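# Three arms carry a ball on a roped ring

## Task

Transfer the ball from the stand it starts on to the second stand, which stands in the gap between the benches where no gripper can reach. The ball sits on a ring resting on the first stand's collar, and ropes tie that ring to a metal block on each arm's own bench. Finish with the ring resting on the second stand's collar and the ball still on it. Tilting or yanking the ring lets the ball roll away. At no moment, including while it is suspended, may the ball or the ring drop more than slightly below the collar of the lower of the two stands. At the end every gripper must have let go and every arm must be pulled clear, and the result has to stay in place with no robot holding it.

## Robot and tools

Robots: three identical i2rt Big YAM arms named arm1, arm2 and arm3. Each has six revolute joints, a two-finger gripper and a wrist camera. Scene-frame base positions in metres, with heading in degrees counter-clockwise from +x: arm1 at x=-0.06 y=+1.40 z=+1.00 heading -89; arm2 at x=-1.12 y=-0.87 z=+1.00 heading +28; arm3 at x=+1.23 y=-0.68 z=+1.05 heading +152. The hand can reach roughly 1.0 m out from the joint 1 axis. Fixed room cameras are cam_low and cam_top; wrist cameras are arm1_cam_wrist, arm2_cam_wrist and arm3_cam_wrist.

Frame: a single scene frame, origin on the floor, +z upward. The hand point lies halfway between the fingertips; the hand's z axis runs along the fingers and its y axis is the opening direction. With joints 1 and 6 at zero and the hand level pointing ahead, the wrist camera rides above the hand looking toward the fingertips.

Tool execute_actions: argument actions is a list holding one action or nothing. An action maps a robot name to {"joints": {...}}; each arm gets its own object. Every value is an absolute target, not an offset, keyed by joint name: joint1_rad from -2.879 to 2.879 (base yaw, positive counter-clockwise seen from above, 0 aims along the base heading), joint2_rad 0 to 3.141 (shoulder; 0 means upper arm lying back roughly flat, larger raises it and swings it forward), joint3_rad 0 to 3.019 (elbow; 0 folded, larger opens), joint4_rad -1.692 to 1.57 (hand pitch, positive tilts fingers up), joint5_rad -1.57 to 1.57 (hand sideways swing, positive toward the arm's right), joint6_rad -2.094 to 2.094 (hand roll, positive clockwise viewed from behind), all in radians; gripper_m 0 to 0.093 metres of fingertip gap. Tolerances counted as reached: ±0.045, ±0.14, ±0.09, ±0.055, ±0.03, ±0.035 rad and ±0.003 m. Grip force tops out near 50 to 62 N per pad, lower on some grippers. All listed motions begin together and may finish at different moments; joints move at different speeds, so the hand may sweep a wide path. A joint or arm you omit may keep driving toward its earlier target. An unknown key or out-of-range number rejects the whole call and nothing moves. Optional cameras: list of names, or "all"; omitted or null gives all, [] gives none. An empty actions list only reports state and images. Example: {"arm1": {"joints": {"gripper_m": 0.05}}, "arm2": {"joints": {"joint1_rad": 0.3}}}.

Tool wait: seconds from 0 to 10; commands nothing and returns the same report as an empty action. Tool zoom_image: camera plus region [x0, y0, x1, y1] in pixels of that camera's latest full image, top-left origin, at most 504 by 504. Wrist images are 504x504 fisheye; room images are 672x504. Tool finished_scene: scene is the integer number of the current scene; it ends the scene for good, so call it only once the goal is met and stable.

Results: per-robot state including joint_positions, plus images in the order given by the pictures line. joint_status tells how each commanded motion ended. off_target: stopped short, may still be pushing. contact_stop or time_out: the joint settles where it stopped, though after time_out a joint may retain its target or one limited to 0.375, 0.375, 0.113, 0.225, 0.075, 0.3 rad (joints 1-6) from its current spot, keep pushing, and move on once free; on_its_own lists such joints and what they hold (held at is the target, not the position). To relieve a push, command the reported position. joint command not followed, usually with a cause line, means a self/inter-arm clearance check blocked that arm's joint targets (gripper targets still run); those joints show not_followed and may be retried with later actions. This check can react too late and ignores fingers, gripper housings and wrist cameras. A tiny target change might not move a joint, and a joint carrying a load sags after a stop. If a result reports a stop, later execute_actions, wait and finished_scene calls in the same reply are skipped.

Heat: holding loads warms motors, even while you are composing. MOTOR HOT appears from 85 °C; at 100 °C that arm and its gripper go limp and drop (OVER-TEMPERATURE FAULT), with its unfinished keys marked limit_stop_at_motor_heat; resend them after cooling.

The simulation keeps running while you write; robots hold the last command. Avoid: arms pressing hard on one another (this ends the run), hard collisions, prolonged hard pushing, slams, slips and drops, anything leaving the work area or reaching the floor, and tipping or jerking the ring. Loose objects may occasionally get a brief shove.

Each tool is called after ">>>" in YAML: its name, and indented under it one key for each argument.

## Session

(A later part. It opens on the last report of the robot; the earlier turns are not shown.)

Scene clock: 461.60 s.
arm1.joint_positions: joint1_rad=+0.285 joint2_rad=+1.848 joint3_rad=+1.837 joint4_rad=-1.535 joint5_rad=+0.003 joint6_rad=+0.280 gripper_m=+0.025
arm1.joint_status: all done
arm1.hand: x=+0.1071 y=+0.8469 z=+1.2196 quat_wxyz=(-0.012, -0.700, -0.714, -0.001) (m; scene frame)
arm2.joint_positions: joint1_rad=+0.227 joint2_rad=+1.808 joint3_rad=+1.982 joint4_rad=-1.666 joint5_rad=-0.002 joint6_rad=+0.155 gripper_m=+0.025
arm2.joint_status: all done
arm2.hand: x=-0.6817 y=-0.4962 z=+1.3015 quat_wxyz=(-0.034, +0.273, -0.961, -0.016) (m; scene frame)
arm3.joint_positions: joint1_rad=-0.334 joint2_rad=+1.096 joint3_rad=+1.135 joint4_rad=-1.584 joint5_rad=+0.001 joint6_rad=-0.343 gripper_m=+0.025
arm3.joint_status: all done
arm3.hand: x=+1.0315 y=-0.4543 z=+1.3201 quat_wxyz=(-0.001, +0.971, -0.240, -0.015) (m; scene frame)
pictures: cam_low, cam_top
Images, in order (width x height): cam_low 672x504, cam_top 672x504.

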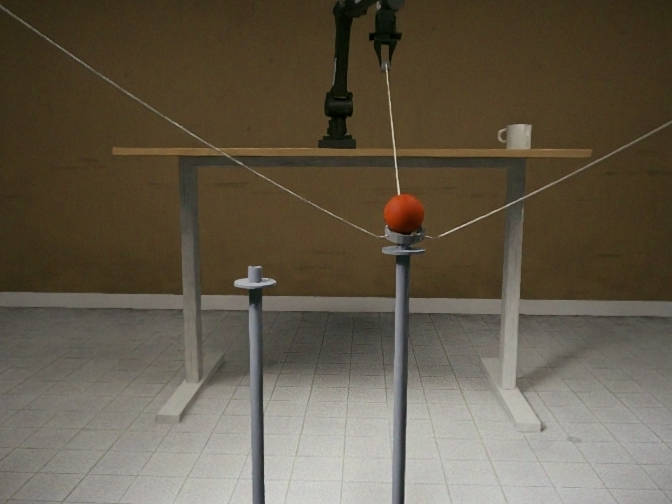

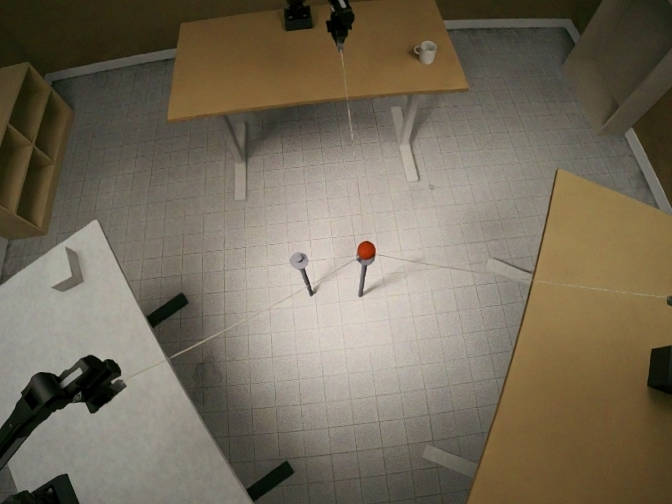

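>>> execute_actions:
  actions:
    - {"arm1":{"joints":{"joint2_rad":1.863,"joint4_rad":-1.459}},"arm2":{"joints":{"joint2_rad":1.769}},"arm3":{"joints":{"joint2_rad":1.051}}}
  cameras: ["cam_low","cam_top"]

>>> zoom_image:
  camera: "cam_low"
  region: [354, 175, 454, 265]

>>> zoom_image:
  camera: "cam_top"
  region: [336, 225, 396, 285]

Scene clock: 548.20 s.
arm1.joint_positions: joint1_rad=+0.285 joint2_rad=+1.872 joint3_rad=+1.837 joint4_rad=-1.471 joint5_rad=+0.003 joint6_rad=+0.280 gripper_m=+0.025
arm1.joint_status: all done
arm1.hand: x=+0.1125 y=+0.8300 z=+1.2071 quat_wxyz=(-0.030, -0.699, -0.714, +0.008) (m; scene frame)
arm2.joint_positions: joint1_rad=+0.227 joint2_rad=+1.785 joint3_rad=+1.982 joint4_rad=-1.666 joint5_rad=-0.002 joint6_rad=+0.155 gripper_m=+0.025
arm2.joint_status: all done
arm2.hand: x=-0.6847 y=-0.4988 z=+1.3138 quat_wxyz=(-0.044, +0.273, -0.961, -0.021) (m; scene frame)
arm3.joint_positions: joint1_rad=-0.334 joint2_rad=+1.072 joint3_rad=+1.135 joint4_rad=-1.584 joint5_rad=+0.001 joint6_rad=-0.343 gripper_m=+0.025
arm3.joint_status: all done
arm3.hand: x=+1.0340 y=-0.4568 z=+1.3269 quat_wxyz=(-0.008, +0.970, -0.240, -0.026) (m; scene frame)
pictures: cam_low, cam_top
Images, in order (width x height): cam_low 672x504, cam_top 672x504.

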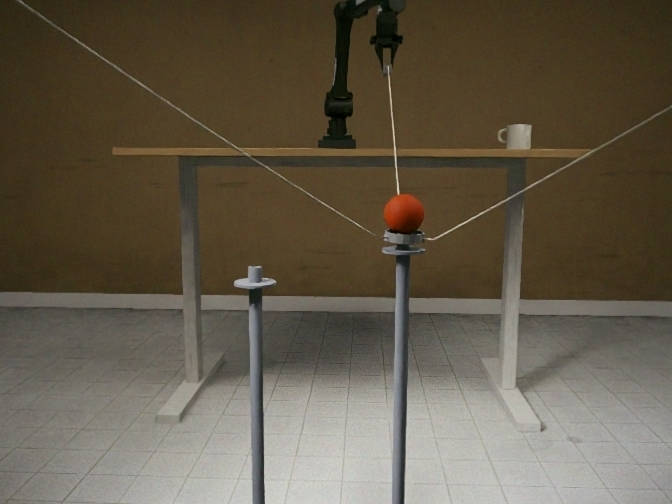

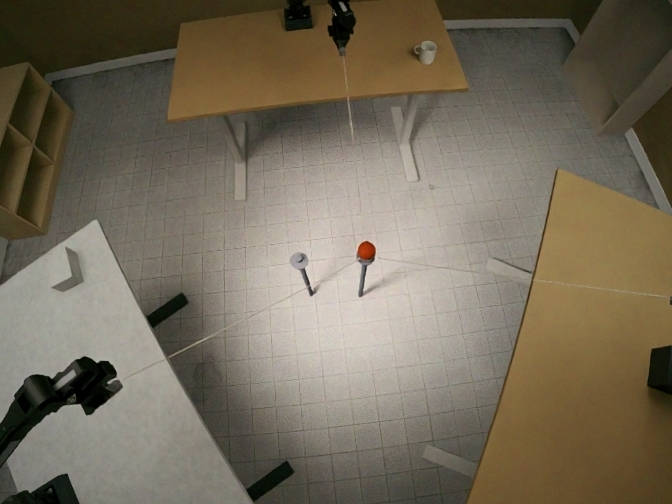

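Region (354, 175, 454, 265) of cam_low's 672x504 image, scaled by 5.040, with more detail than that image has; it fills the top 454 rows of this view, and the rest is white.

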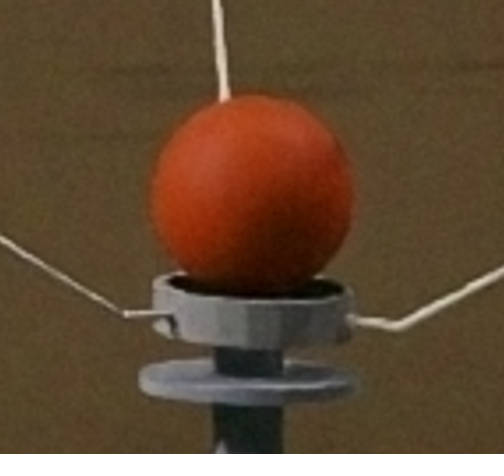

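Region (336, 225, 396, 285) of cam_top's 672x504 image, scaled by 8.400, with more detail than that image has.

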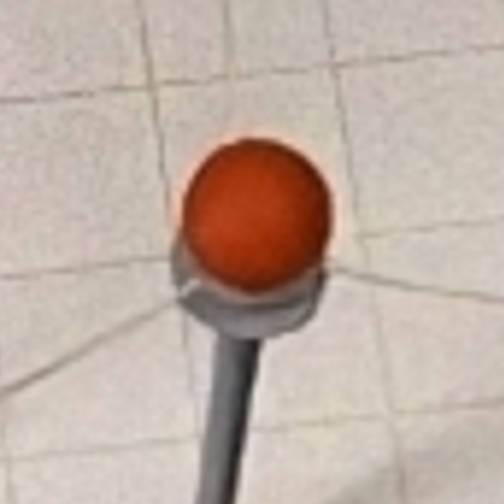

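>>> execute_actions:
  actions:
    - {"arm1":{"joints":{"joint2_rad":1.793}},"arm2":{"joints":{"joint2_rad":1.738}},"arm3":{"joints":{"joint2_rad":1.007,"joint3_rad":1.205}}}
  cameras: ["cam_low","cam_top"]

>>> zoom_image:
  camera: "cam_low"
  region: [354, 175, 454, 265]

>>> zoom_image:
  camera: "cam_top"
  region: [336, 225, 396, 285]

Scene clock: 571.60 s.
arm1.joint_positions: joint1_rad=+0.285 joint2_rad=+1.837 joint3_rad=+1.837 joint4_rad=-1.467 joint5_rad=+0.003 joint6_rad=+0.280 gripper_m=+0.025
arm1.joint_status: all done
arm1.hand: x=+0.1116 y=+0.8319 z=+1.2271 quat_wxyz=(-0.047, -0.699, -0.713, +0.018) (m; scene frame)
arm2.joint_positions: joint1_rad=+0.227 joint2_rad=+1.755 joint3_rad=+1.982 joint4_rad=-1.666 joint5_rad=-0.002 joint6_rad=+0.155 gripper_m=+0.025
arm2.joint_status: all done
arm2.hand: x=-0.6891 y=-0.5025 z=+1.3300 quat_wxyz=(-0.057, +0.273, -0.960, -0.027) (m; scene frame)
arm3.joint_positions: joint1_rad=-0.334 joint2_rad=+1.024 joint3_rad=+1.152 joint4_rad=-1.584 joint5_rad=+0.000 joint6_rad=-0.343 gripper_m=+0.025
arm3.joint_status: all done
arm3.hand: x=+1.0365 y=-0.4595 z=+1.3465 quat_wxyz=(-0.025, +0.969, -0.240, -0.053) (m; scene frame)
pictures: cam_low, cam_top
Images, in order (width x height): cam_low 672x504, cam_top 672x504.

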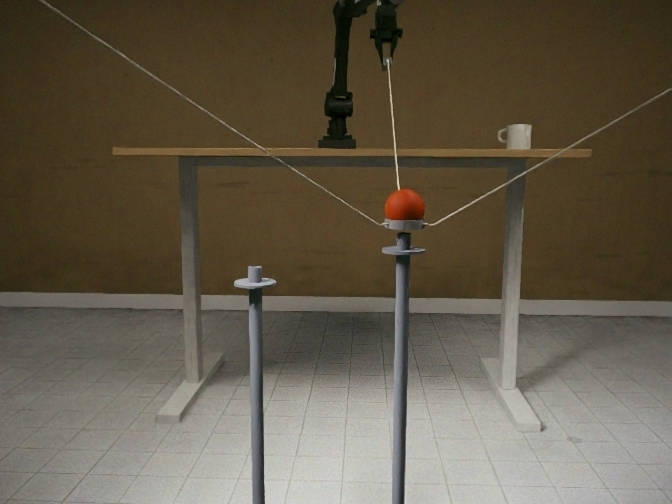

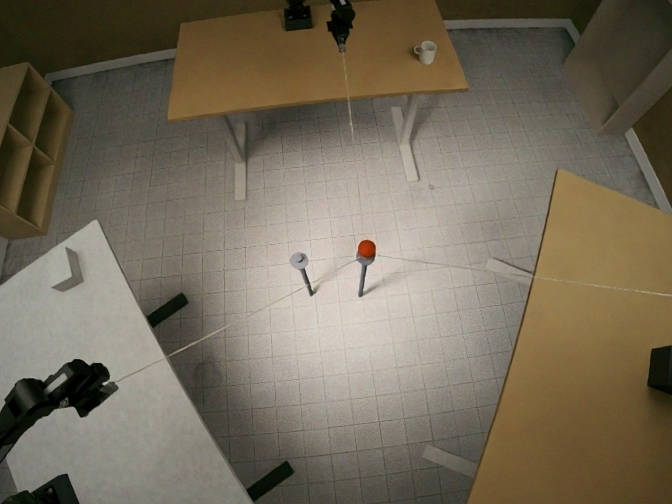

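Region (354, 175, 454, 265) of cam_low's 672x504 image, scaled by 5.040, with more detail than that image has; it fills the top 454 rows of this view, and the rest is white.

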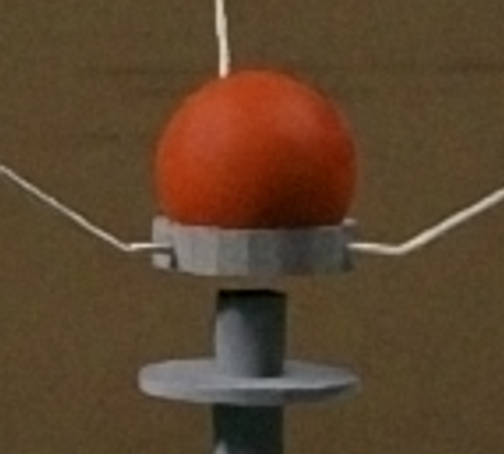

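Region (336, 225, 396, 285) of cam_top's 672x504 image, scaled by 8.400, with more detail than that image has.

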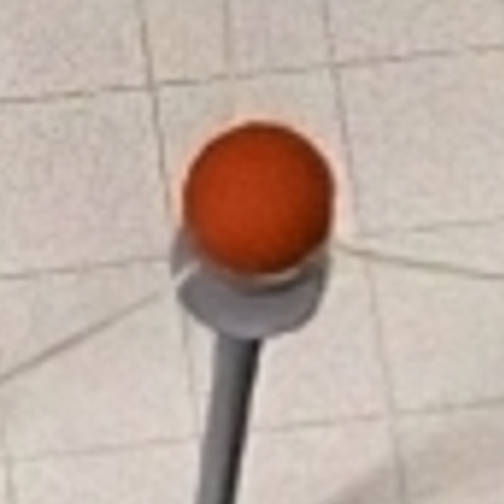

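>>> execute_actions:
  actions: []
  cameras: ["cam_low","cam_top"]

>>> zoom_image:
  camera: "cam_low"
  region: [354, 175, 454, 265]

>>> zoom_image:
  camera: "cam_top"
  region: [336, 225, 396, 285]

Scene clock: 592.87 s.
arm1.joint_positions: joint1_rad=+0.285 joint2_rad=+1.837 joint3_rad=+1.837 joint4_rad=-1.467 joint5_rad=+0.003 joint6_rad=+0.280 gripper_m=+0.025
arm1.joint_status: all done
arm1.hand: x=+0.1116 y=+0.8319 z=+1.2271 quat_wxyz=(-0.047, -0.699, -0.713, +0.018) (m; scene frame)
arm2.joint_positions: joint1_rad=+0.227 joint2_rad=+1.755 joint3_rad=+1.982 joint4_rad=-1.666 joint5_rad=-0.002 joint6_rad=+0.156 gripper_m=+0.025
arm2.joint_status: all done
arm2.hand: x=-0.6891 y=-0.5025 z=+1.3300 quat_wxyz=(-0.057, +0.273, -0.960, -0.027) (m; scene frame)
arm3.joint_positions: joint1_rad=-0.334 joint2_rad=+1.024 joint3_rad=+1.152 joint4_rad=-1.584 joint5_rad=+0.000 joint6_rad=-0.343 gripper_m=+0.025
arm3.joint_status: all done
arm3.hand: x=+1.0365 y=-0.4595 z=+1.3465 quat_wxyz=(-0.025, +0.969, -0.240, -0.053) (m; scene frame)
pictures: cam_low, cam_top
Images, in order (width x height): cam_low 672x504, cam_top 672x504.

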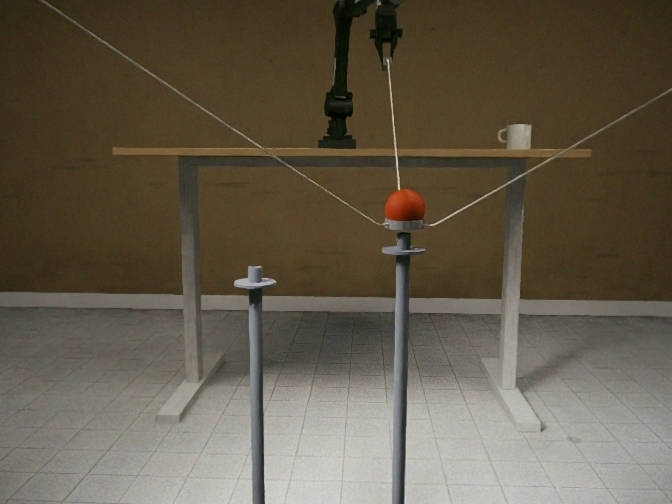

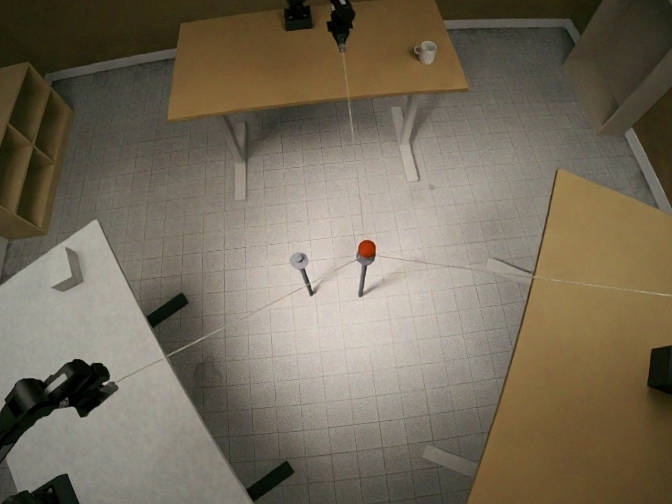

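Region (354, 175, 454, 265) of cam_low's 672x504 image, scaled by 5.040, with more detail than that image has; it fills the top 454 rows of this view, and the rest is white.

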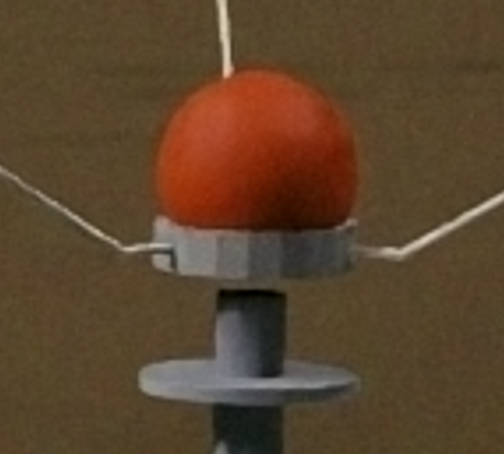

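Region (336, 225, 396, 285) of cam_top's 672x504 image, scaled by 8.400, with more detail than that image has.

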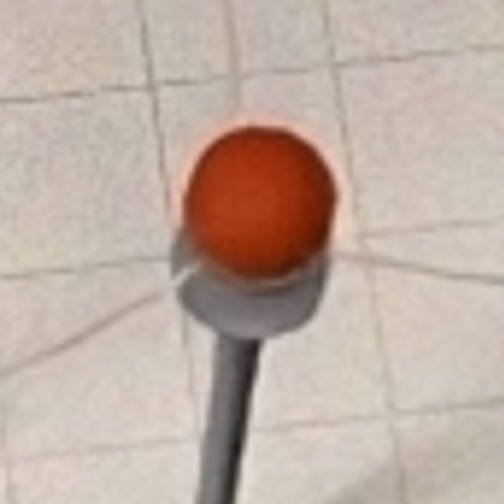

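>>> execute_actions:
  actions:
    - {"arm1":{"joints":{"joint1_rad":0.232,"joint2_rad":1.757,"joint4_rad":-1.511,"joint6_rad":0.224}},"arm2":{"joints":{"joint1_rad":0.262,"joint2_rad":1.684,"joint3_rad":1.940,"joint6_rad":0.203}},"arm3":{"joints":{"joint1_rad":-0.273,"joint2_rad":1.075,"joint3_rad":1.278,"joint6_rad":-0.271}}}
  cameras: ["cam_low"]

>>> zoom_image:
  camera: "cam_low"
  region: [330, 160, 450, 265]

Scene clock: 669.37 s.
arm1.joint_positions: joint1_rad=+0.230 joint2_rad=+1.801 joint3_rad=+1.837 joint4_rad=-1.491 joint5_rad=+0.003 joint6_rad=+0.233 gripper_m=+0.025
arm1.joint_status: all done
arm1.hand: x=+0.0772 y=+0.8326 z=+1.2460 quat_wxyz=(-0.051, -0.702, -0.710, +0.023) (m; scene frame)
arm2.joint_positions: joint1_rad=+0.260 joint2_rad=+1.702 joint3_rad=+1.948 joint4_rad=-1.666 joint5_rad=-0.002 joint6_rad=+0.196 gripper_m=+0.025
arm2.joint_status: all done
arm2.hand: x=-0.7132 y=-0.4999 z=+1.3451 quat_wxyz=(-0.065, +0.269, -0.960, -0.034) (m; scene frame)
arm3.joint_positions: joint1_rad=-0.279 joint2_rad=+1.081 joint3_rad=+1.225 joint4_rad=-1.584 joint5_rad=-0.001 joint6_rad=-0.281 gripper_m=+0.025
arm3.joint_status: all done
arm3.hand: x=+1.0083 y=-0.4539 z=+1.3607 quat_wxyz=(-0.026, +0.967, -0.244, -0.061) (m; scene frame)
pictures: cam_low
Images, in order (width x height): cam_low 672x504.

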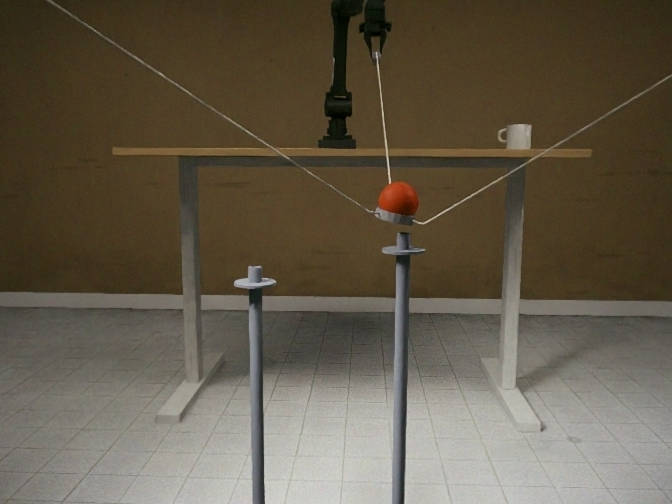

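Region (330, 160, 450, 265) of cam_low's 672x504 image, scaled by 4.200, with more detail than that image has; it fills the top 441 rows of this view, and the rest is white.

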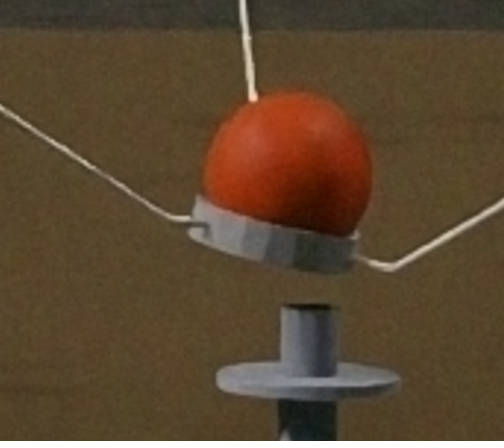

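>>> execute_actions:
  actions: []
  cameras: ["cam_low"]

>>> zoom_image:
  camera: "cam_low"
  region: [330, 160, 450, 265]

Scene clock: 695.73 s.
arm1.joint_positions: joint1_rad=+0.230 joint2_rad=+1.801 joint3_rad=+1.837 joint4_rad=-1.491 joint5_rad=+0.003 joint6_rad=+0.232 gripper_m=+0.025
arm1.joint_status: all done
arm1.hand: x=+0.0772 y=+0.8326 z=+1.2460 quat_wxyz=(-0.051, -0.702, -0.710, +0.023) (m; scene frame)
arm2.joint_positions: joint1_rad=+0.260 joint2_rad=+1.702 joint3_rad=+1.948 joint4_rad=-1.666 joint5_rad=-0.002 joint6_rad=+0.196 gripper_m=+0.025
arm2.joint_status: all done
arm2.hand: x=-0.7132 y=-0.4999 z=+1.3451 quat_wxyz=(-0.065, +0.269, -0.960, -0.034) (m; scene frame)
arm3.joint_positions: joint1_rad=-0.279 joint2_rad=+1.081 joint3_rad=+1.225 joint4_rad=-1.584 joint5_rad=-0.001 joint6_rad=-0.280 gripper_m=+0.025
arm3.joint_status: all done
arm3.hand: x=+1.0083 y=-0.4539 z=+1.3607 quat_wxyz=(-0.026, +0.967, -0.244, -0.061) (m; scene frame)
pictures: cam_low
Images, in order (width x height): cam_low 672x504.

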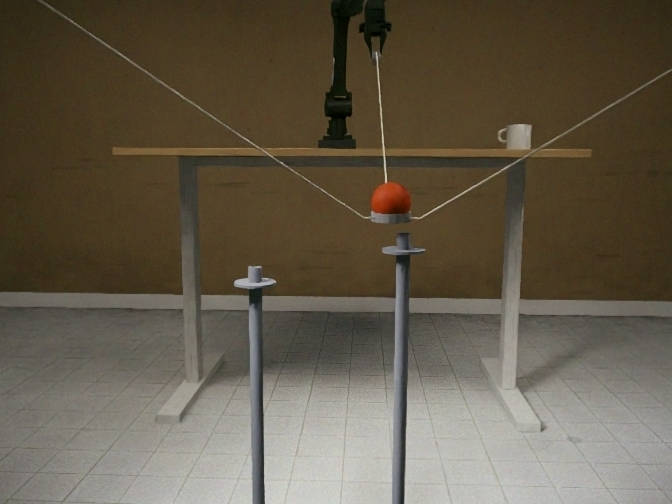

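Region (330, 160, 450, 265) of cam_low's 672x504 image, scaled by 4.200, with more detail than that image has; it fills the top 441 rows of this view, and the rest is white.

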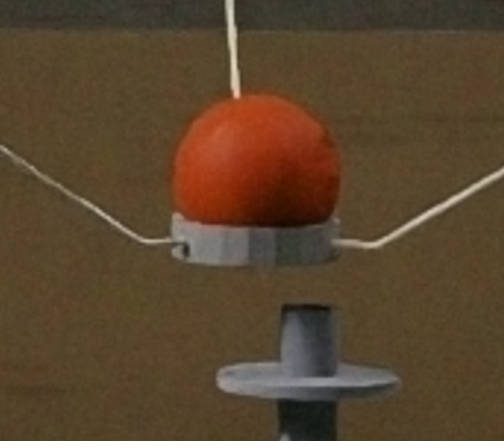

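>>> execute_actions:
  actions:
    - {"arm1":{"joints":{"joint1_rad":0.174,"joint2_rad":1.746,"joint4_rad":-1.566,"joint6_rad":0.167}},"arm2":{"joints":{"joint1_rad":0.324,"joint2_rad":1.608,"joint3_rad":1.864,"joint6_rad":0.270}},"arm3":{"joints":{"joint1_rad":-0.198,"joint2_rad":1.155,"joint3_rad":1.366,"joint6_rad":-0.192}}}
  cameras: ["cam_low"]

Scene clock: 714.43 s.
arm1.joint_positions: joint1_rad=+0.172 joint2_rad=+1.799 joint3_rad=+1.837 joint4_rad=-1.544 joint5_rad=+0.003 joint6_rad=+0.176 gripper_m=+0.025
arm1.joint_status: all done
arm1.hand: x=+0.0418 y=+0.8385 z=+1.2457 quat_wxyz=(-0.028, -0.703, -0.711, +0.011) (m; scene frame)
arm2.joint_positions: joint1_rad=+0.328 joint2_rad=+1.623 joint3_rad=+1.869 joint4_rad=-1.666 joint5_rad=-0.001 joint6_rad=+0.263 gripper_m=+0.025
arm2.joint_status: all done
arm2.hand: x=-0.7592 y=-0.4945 z=+1.3529 quat_wxyz=(-0.063, +0.269, -0.960, -0.038) (m; scene frame)
arm3.joint_positions: joint1_rad=-0.202 joint2_rad=+1.166 joint3_rad=+1.311 joint4_rad=-1.585 joint5_rad=-0.001 joint6_rad=-0.201 gripper_m=+0.025
arm3.joint_status: all done
arm3.hand: x=+0.9679 y=-0.4515 z=+1.3705 quat_wxyz=(-0.022, +0.967, -0.245, -0.064) (m; scene frame)
pictures: cam_low
Images, in order (width x height): cam_low 672x504.

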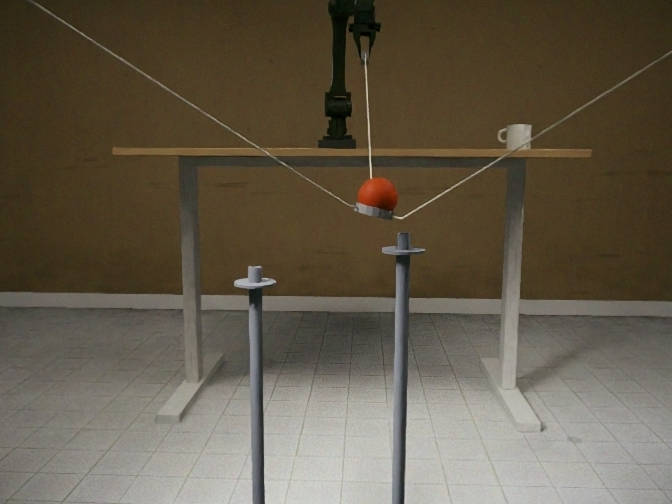

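>>> execute_actions:
  actions: []
  cameras: ["cam_low"]

>>> zoom_image:
  camera: "cam_low"
  region: [310, 160, 430, 265]

Scene clock: 748.67 s.
arm1.joint_positions: joint1_rad=+0.172 joint2_rad=+1.799 joint3_rad=+1.837 joint4_rad=-1.544 joint5_rad=+0.003 joint6_rad=+0.176 gripper_m=+0.025
arm1.joint_status: all done
arm1.hand: x=+0.0418 y=+0.8386 z=+1.2459 quat_wxyz=(-0.028, -0.703, -0.711, +0.011) (m; scene frame)
arm2.joint_positions: joint1_rad=+0.328 joint2_rad=+1.623 joint3_rad=+1.869 joint4_rad=-1.666 joint5_rad=-0.001 joint6_rad=+0.263 gripper_m=+0.025
arm2.joint_status: all done
arm2.hand: x=-0.7592 y=-0.4945 z=+1.3529 quat_wxyz=(-0.063, +0.269, -0.960, -0.038) (m; scene frame)
arm3.joint_positions: joint1_rad=-0.202 joint2_rad=+1.166 joint3_rad=+1.311 joint4_rad=-1.585 joint5_rad=-0.001 joint6_rad=-0.201 gripper_m=+0.025
arm3.joint_status: all done
arm3.hand: x=+0.9679 y=-0.4515 z=+1.3705 quat_wxyz=(-0.022, +0.967, -0.245, -0.064) (m; scene frame)
pictures: cam_low
Images, in order (width x height): cam_low 672x504.

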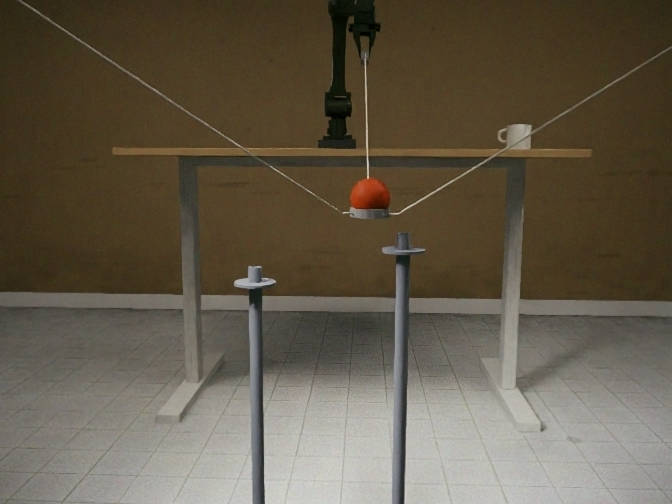

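Region (310, 160, 430, 265) of cam_low's 672x504 image, scaled by 4.200, with more detail than that image has; it fills the top 441 rows of this view, and the rest is white.

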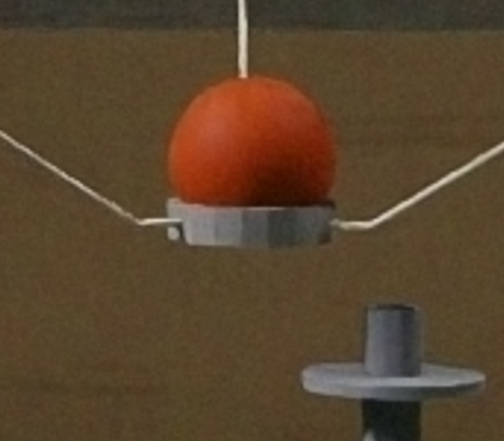

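Level. Next step.

>>> execute_actions:
  actions:
    - {"arm1":{"joints":{"joint1_rad":0.090,"joint2_rad":1.773,"joint3_rad":1.820,"joint4_rad":-1.598,"joint6_rad":0.082}},"arm2":{"joints":{"joint1_rad":0.402,"joint2_rad":1.555,"joint3_rad":1.761,"joint6_rad":0.351}},"arm3":{"joints":{"joint1_rad":-0.125,"joint2_rad":1.294,"joint3_rad":1.451,"joint6_rad":-0.119}}}
  cameras: ["cam_low"]

Scene clock: 756.80 s.
arm1.joint_positions: joint1_rad=+0.082 joint2_rad=+1.799 joint3_rad=+1.812 joint4_rad=-1.575 joint5_rad=+0.002 joint6_rad=+0.091 gripper_m=+0.025
arm1.joint_status: all done
arm1.hand: x=-0.0099 y=+0.8448 z=+1.2354 quat_wxyz=(-0.005, -0.704, -0.710, -0.005) (m; scene frame)
arm2.joint_positions: joint1_rad=+0.405 joint2_rad=+1.578 joint3_rad=+1.769 joint4_rad=-1.666 joint5_rad=+0.000 joint6_rad=+0.344 gripper_m=+0.025
arm2.joint_status: all done
arm2.hand: x=-0.8055 y=-0.4885 z=+1.3345 quat_wxyz=(-0.037, +0.268, -0.962, -0.027) (m; scene frame)
arm3.joint_positions: joint1_rad=-0.128 joint2_rad=+1.319 joint3_rad=+1.406 joint4_rad=-1.585 joint5_rad=-0.001 joint6_rad=-0.128 gripper_m=+0.025
arm3.joint_status: all done
arm3.hand: x=+0.9144 y=-0.4446 z=+1.3565 quat_wxyz=(-0.007, +0.969, -0.245, -0.039) (m; scene frame)
pictures: cam_low
Images, in order (width x height): cam_low 672x504.

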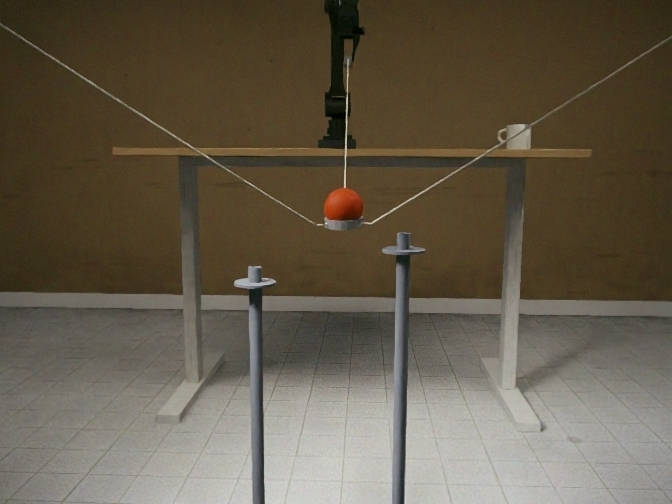

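>>> execute_actions:
  actions: []
  cameras: ["cam_low"]

>>> zoom_image:
  camera: "cam_low"
  region: [285, 165, 405, 270]

Scene clock: 784.87 s.
arm1.joint_positions: joint1_rad=+0.082 joint2_rad=+1.799 joint3_rad=+1.812 joint4_rad=-1.575 joint5_rad=+0.002 joint6_rad=+0.090 gripper_m=+0.025
arm1.joint_status: all done
arm1.hand: x=-0.0099 y=+0.8448 z=+1.2354 quat_wxyz=(-0.005, -0.704, -0.710, -0.005) (m; scene frame)
arm2.joint_positions: joint1_rad=+0.405 joint2_rad=+1.578 joint3_rad=+1.769 joint4_rad=-1.666 joint5_rad=+0.000 joint6_rad=+0.344 gripper_m=+0.025
arm2.joint_status: all done
arm2.hand: x=-0.8055 y=-0.4885 z=+1.3345 quat_wxyz=(-0.037, +0.268, -0.962, -0.027) (m; scene frame)
arm3.joint_positions: joint1_rad=-0.128 joint2_rad=+1.319 joint3_rad=+1.406 joint4_rad=-1.585 joint5_rad=-0.001 joint6_rad=-0.128 gripper_m=+0.025
arm3.joint_status: all done
arm3.hand: x=+0.9144 y=-0.4446 z=+1.3565 quat_wxyz=(-0.007, +0.969, -0.245, -0.039) (m; scene frame)
pictures: cam_low
Images, in order (width x height): cam_low 672x504.

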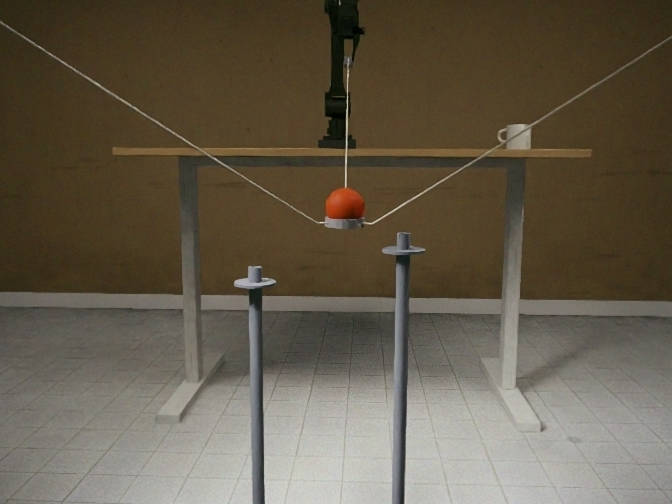

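Region (285, 165, 405, 270) of cam_low's 672x504 image, scaled by 4.200, with more detail than that image has; it fills the top 441 rows of this view, and the rest is white.

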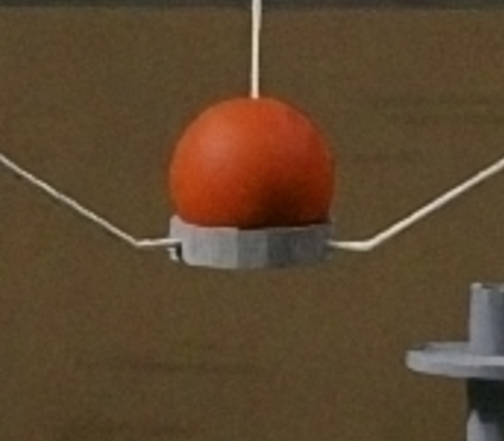

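>>> execute_actions:
  actions:
    - {"arm1":{"joints":{"joint1_rad":0.004,"joint3_rad":1.777,"joint6_rad":-0.003}},"arm2":{"joints":{"joint1_rad":0.495,"joint2_rad":1.509,"joint3_rad":1.670,"joint6_rad":0.446}},"arm3":{"joints":{"joint1_rad":-0.068,"joint2_rad":1.427,"joint3_rad":1.541,"joint6_rad":-0.065}}}
  cameras: ["cam_low"]

Scene clock: 797.17 s.
arm1.joint_positions: joint1_rad=-0.002 joint2_rad=+1.799 joint3_rad=+1.768 joint4_rad=-1.575 joint5_rad=+0.001 joint6_rad=+0.006 gripper_m=+0.025
arm1.joint_status: all done
arm1.hand: x=-0.0564 y=+0.8535 z=+1.2178 quat_wxyz=(+0.011, -0.704, -0.710, -0.020) (m; scene frame)
arm2.joint_positions: joint1_rad=+0.497 joint2_rad=+1.529 joint3_rad=+1.679 joint4_rad=-1.666 joint5_rad=+0.001 joint6_rad=+0.439 gripper_m=+0.025
arm2.joint_status: all done
arm2.hand: x=-0.8561 y=-0.4832 z=+1.3212 quat_wxyz=(-0.019, +0.266, -0.964, -0.016) (m; scene frame)
arm3.joint_positions: joint1_rad=-0.072 joint2_rad=+1.449 joint3_rad=+1.497 joint4_rad=-1.586 joint5_rad=-0.001 joint6_rad=-0.074 gripper_m=+0.025
arm3.joint_status: all done
arm3.hand: x=+0.8671 y=-0.4409 z=+1.3419 quat_wxyz=(+0.002, +0.970, -0.244, -0.021) (m; scene frame)
pictures: cam_low
Images, in order (width x height): cam_low 672x504.

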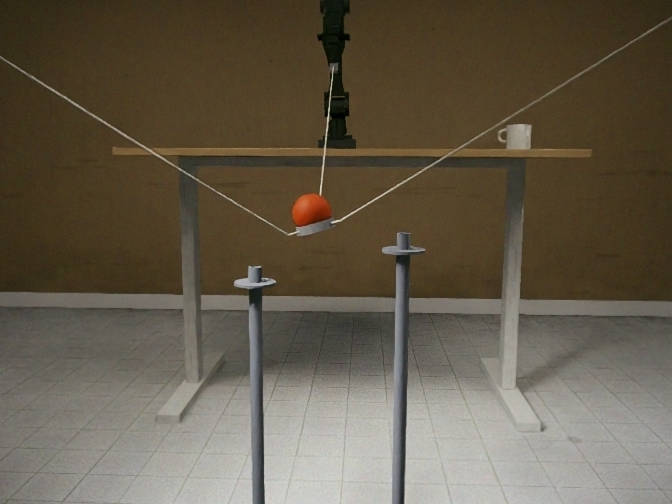

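>>> execute_actions:
  actions: []
  cameras: ["cam_low"]

>>> zoom_image:
  camera: "cam_low"
  region: [230, 180, 370, 300]

Scene clock: 830.83 s.
arm1.joint_positions: joint1_rad=-0.002 joint2_rad=+1.799 joint3_rad=+1.768 joint4_rad=-1.575 joint5_rad=+0.001 joint6_rad=+0.005 gripper_m=+0.025
arm1.joint_status: all done
arm1.hand: x=-0.0564 y=+0.8535 z=+1.2178 quat_wxyz=(+0.011, -0.704, -0.710, -0.020) (m; scene frame)
arm2.joint_positions: joint1_rad=+0.497 joint2_rad=+1.529 joint3_rad=+1.679 joint4_rad=-1.666 joint5_rad=+0.001 joint6_rad=+0.439 gripper_m=+0.025
arm2.joint_status: all done
arm2.hand: x=-0.8561 y=-0.4832 z=+1.3212 quat_wxyz=(-0.019, +0.266, -0.964, -0.016) (m; scene frame)
arm3.joint_positions: joint1_rad=-0.072 joint2_rad=+1.449 joint3_rad=+1.497 joint4_rad=-1.586 joint5_rad=-0.001 joint6_rad=-0.074 gripper_m=+0.025
arm3.joint_status: all done
arm3.hand: x=+0.8671 y=-0.4409 z=+1.3419 quat_wxyz=(+0.002, +0.970, -0.244, -0.021) (m; scene frame)
pictures: cam_low
Images, in order (width x height): cam_low 672x504.

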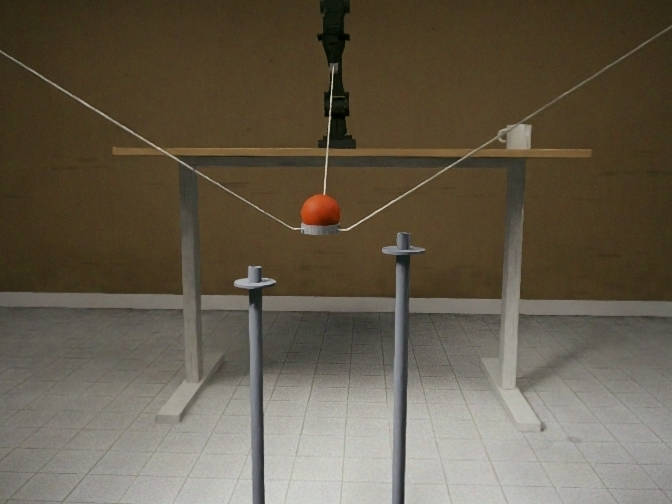

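Region (230, 180, 370, 300) of cam_low's 672x504 image, scaled by 3.600, with more detail than that image has; it fills the top 432 rows of this view, and the rest is white.

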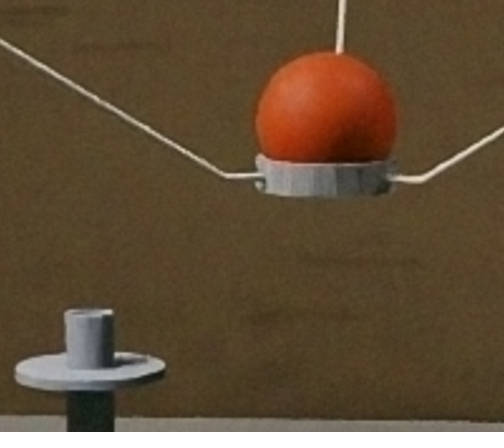

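>>> execute_actions:
  actions: []
  cameras: ["cam_top","cam_low"]

>>> zoom_image:
  camera: "cam_top"
  region: [280, 225, 390, 295]

Scene clock: 843.17 s.
arm1.joint_positions: joint1_rad=-0.002 joint2_rad=+1.799 joint3_rad=+1.768 joint4_rad=-1.575 joint5_rad=+0.001 joint6_rad=+0.005 gripper_m=+0.025
arm1.joint_status: all done
arm1.hand: x=-0.0564 y=+0.8535 z=+1.2178 quat_wxyz=(+0.011, -0.704, -0.710, -0.020) (m; scene frame)
arm2.joint_positions: joint1_rad=+0.497 joint2_rad=+1.529 joint3_rad=+1.679 joint4_rad=-1.666 joint5_rad=+0.001 joint6_rad=+0.439 gripper_m=+0.025
arm2.joint_status: all done
arm2.hand: x=-0.8561 y=-0.4832 z=+1.3212 quat_wxyz=(-0.019, +0.266, -0.964, -0.016) (m; scene frame)
arm3.joint_positions: joint1_rad=-0.072 joint2_rad=+1.449 joint3_rad=+1.497 joint4_rad=-1.586 joint5_rad=-0.001 joint6_rad=-0.074 gripper_m=+0.025
arm3.joint_status: all done
arm3.hand: x=+0.8671 y=-0.4409 z=+1.3419 quat_wxyz=(+0.002, +0.970, -0.244, -0.021) (m; scene frame)
pictures: cam_low, cam_top
Images, in order (width x height): cam_low 672x504, cam_top 672x504.

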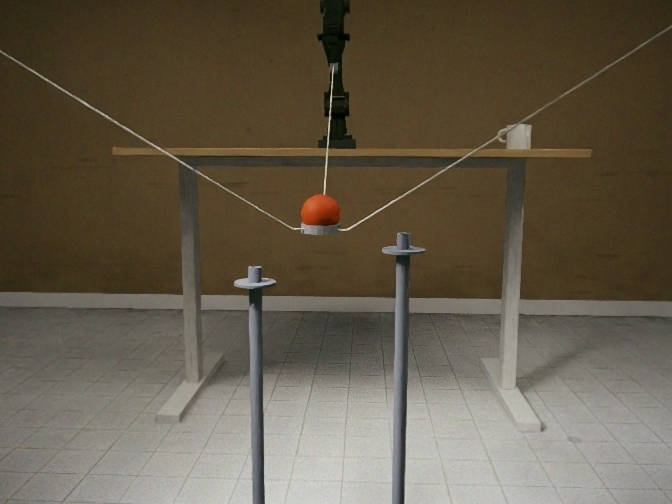

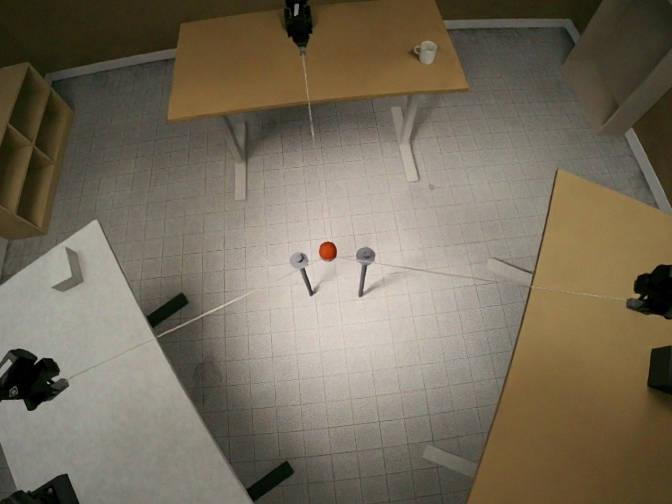

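Region (280, 225, 390, 295) of cam_top's 672x504 image, scaled by 4.582, with more detail than that image has; it fills the top 321 rows of this view, and the rest is white.

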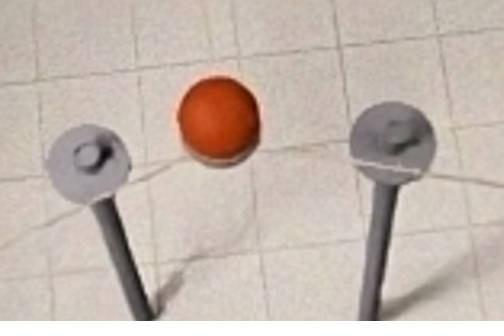

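>>> execute_actions:
  actions:
    - {"arm1":{"joints":{"joint1_rad":-0.087,"joint2_rad":1.808,"joint6_rad":-0.096}},"arm2":{"joints":{"joint1_rad":0.598,"joint2_rad":1.474,"joint3_rad":1.596,"joint6_rad":0.550}},"arm3":{"joints":{"joint1_rad":-0.024,"joint2_rad":1.559,"joint3_rad":1.649,"joint6_rad":-0.022}}}
  cameras: ["cam_low"]

Scene clock: 876.87 s.
arm1.joint_positions: joint1_rad=-0.093 joint2_rad=+1.820 joint3_rad=+1.768 joint4_rad=-1.575 joint5_rad=+0.001 joint6_rad=-0.087 gripper_m=+0.025
arm1.joint_status: all done
arm1.hand: x=-0.1061 y=+0.8533 z=+1.2059 quat_wxyz=(+0.017, -0.703, -0.711, -0.030) (m; scene frame)
arm2.joint_positions: joint1_rad=+0.599 joint2_rad=+1.495 joint3_rad=+1.604 joint4_rad=-1.666 joint5_rad=+0.002 joint6_rad=+0.543 gripper_m=+0.025
arm2.joint_status: all done
arm2.hand: x=-0.9065 y=-0.4774 z=+1.3074 quat_wxyz=(-0.004, +0.266, -0.964, -0.004) (m; scene frame)
arm3.joint_positions: joint1_rad=-0.030 joint2_rad=+1.580 joint3_rad=+1.602 joint4_rad=-1.586 joint5_rad=-0.001 joint6_rad=-0.031 gripper_m=+0.025
arm3.joint_status: all done
arm3.hand: x=+0.8192 y=-0.4348 z=+1.3268 quat_wxyz=(+0.006, +0.970, -0.244, -0.009) (m; scene frame)
pictures: cam_low
Images, in order (width x height): cam_low 672x504.

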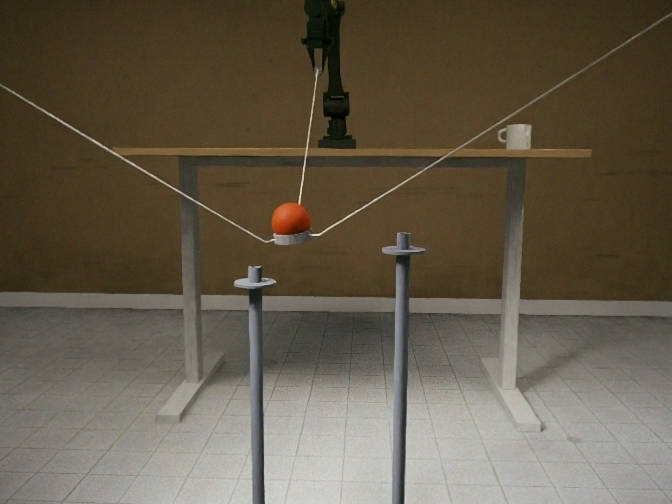

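>>> execute_actions:
  actions: []
  cameras: ["cam_low"]

>>> zoom_image:
  camera: "cam_low"
  region: [220, 190, 340, 300]

Scene clock: 913.30 s.
arm1.joint_positions: joint1_rad=-0.093 joint2_rad=+1.820 joint3_rad=+1.768 joint4_rad=-1.575 joint5_rad=+0.001 joint6_rad=-0.088 gripper_m=+0.025
arm1.joint_status: all done
arm1.hand: x=-0.1061 y=+0.8533 z=+1.2059 quat_wxyz=(+0.017, -0.703, -0.711, -0.030) (m; scene frame)
arm2.joint_positions: joint1_rad=+0.599 joint2_rad=+1.495 joint3_rad=+1.604 joint4_rad=-1.666 joint5_rad=+0.002 joint6_rad=+0.543 gripper_m=+0.025
arm2.joint_status: all done
arm2.hand: x=-0.9065 y=-0.4774 z=+1.3074 quat_wxyz=(-0.004, +0.265, -0.964, -0.004) (m; scene frame)
arm3.joint_positions: joint1_rad=-0.030 joint2_rad=+1.580 joint3_rad=+1.602 joint4_rad=-1.586 joint5_rad=-0.001 joint6_rad=-0.031 gripper_m=+0.025
arm3.joint_status: all done
arm3.hand: x=+0.8192 y=-0.4348 z=+1.3268 quat_wxyz=(+0.006, +0.970, -0.244, -0.009) (m; scene frame)
pictures: cam_low
Images, in order (width x height): cam_low 672x504.

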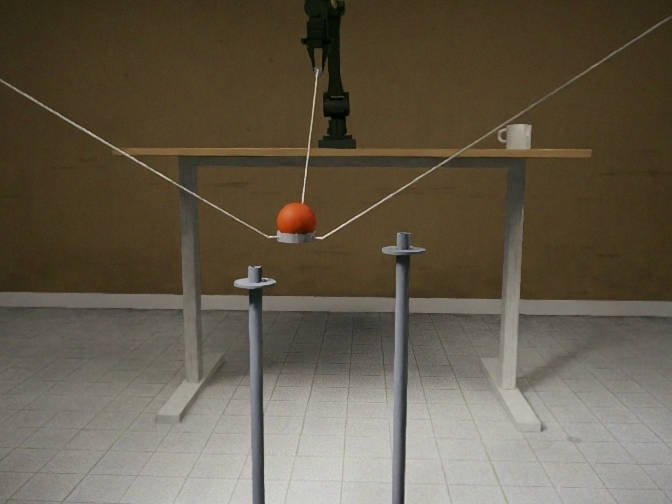

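Region (220, 190, 340, 300) of cam_low's 672x504 image, scaled by 4.200, with more detail than that image has; it fills the top 462 rows of this view, and the rest is white.

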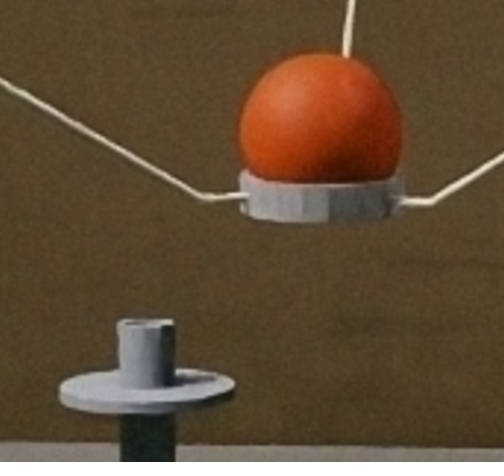

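>>> execute_actions:
  actions:
    - {"arm1":{"joints":{"joint1_rad":-0.167,"joint3_rad":1.751,"joint6_rad":-0.175}},"arm2":{"joints":{"joint1_rad":0.689,"joint2_rad":1.452,"joint3_rad":1.547,"joint6_rad":0.642}},"arm3":{"joints":{"joint1_rad":0.011,"joint2_rad":1.670,"joint3_rad":1.754,"joint6_rad":0.012}}}
  cameras: ["cam_low"]

Scene clock: 921.70 s.
arm1.joint_positions: joint1_rad=-0.169 joint2_rad=+1.820 joint3_rad=+1.745 joint4_rad=-1.575 joint5_rad=+0.000 joint6_rad=-0.166 gripper_m=+0.025
arm1.joint_status: all done
arm1.hand: x=-0.1465 y=+0.8642 z=+1.1972 quat_wxyz=(+0.021, -0.702, -0.711, -0.040) (m; scene frame)
arm2.joint_positions: joint1_rad=+0.690 joint2_rad=+1.473 joint3_rad=+1.555 joint4_rad=-1.666 joint5_rad=+0.002 joint6_rad=+0.635 gripper_m=+0.025
arm2.joint_status: all done
arm2.hand: x=-0.9483 y=-0.4731 z=+1.2980 quat_wxyz=(+0.005, +0.265, -0.964, +0.007) (m; scene frame)
arm3.joint_positions: joint1_rad=+0.004 joint2_rad=+1.686 joint3_rad=+1.705 joint4_rad=-1.586 joint5_rad=-0.001 joint6_rad=+0.003 gripper_m=+0.025
arm3.joint_status: all done
arm3.hand: x=+0.7771 y=-0.4306 z=+1.3163 quat_wxyz=(+0.006, +0.970, -0.244, -0.007) (m; scene frame)
pictures: cam_low
Images, in order (width x height): cam_low 672x504.

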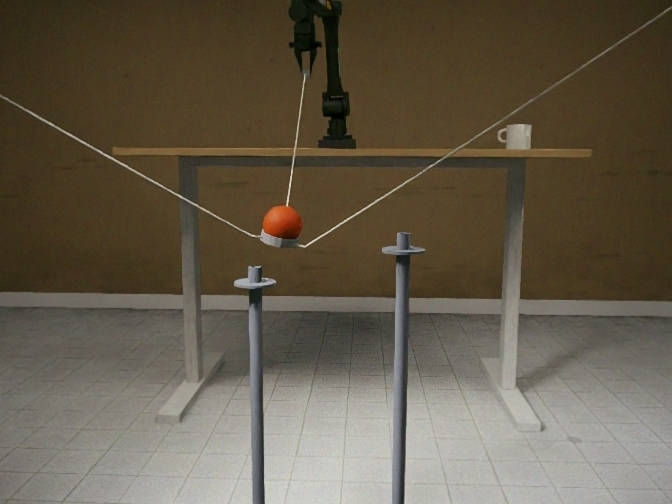

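Let it settle and measure.

>>> zoom_image:
  camera: "cam_low"
  region: [220, 190, 340, 300]

Region (220, 190, 340, 300) of cam_low's 672x504 image, scaled by 4.200, with more detail than that image has; it fills the top 462 rows of this view, and the rest is white.

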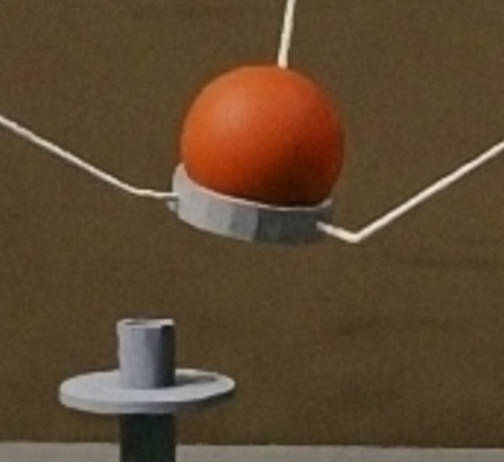

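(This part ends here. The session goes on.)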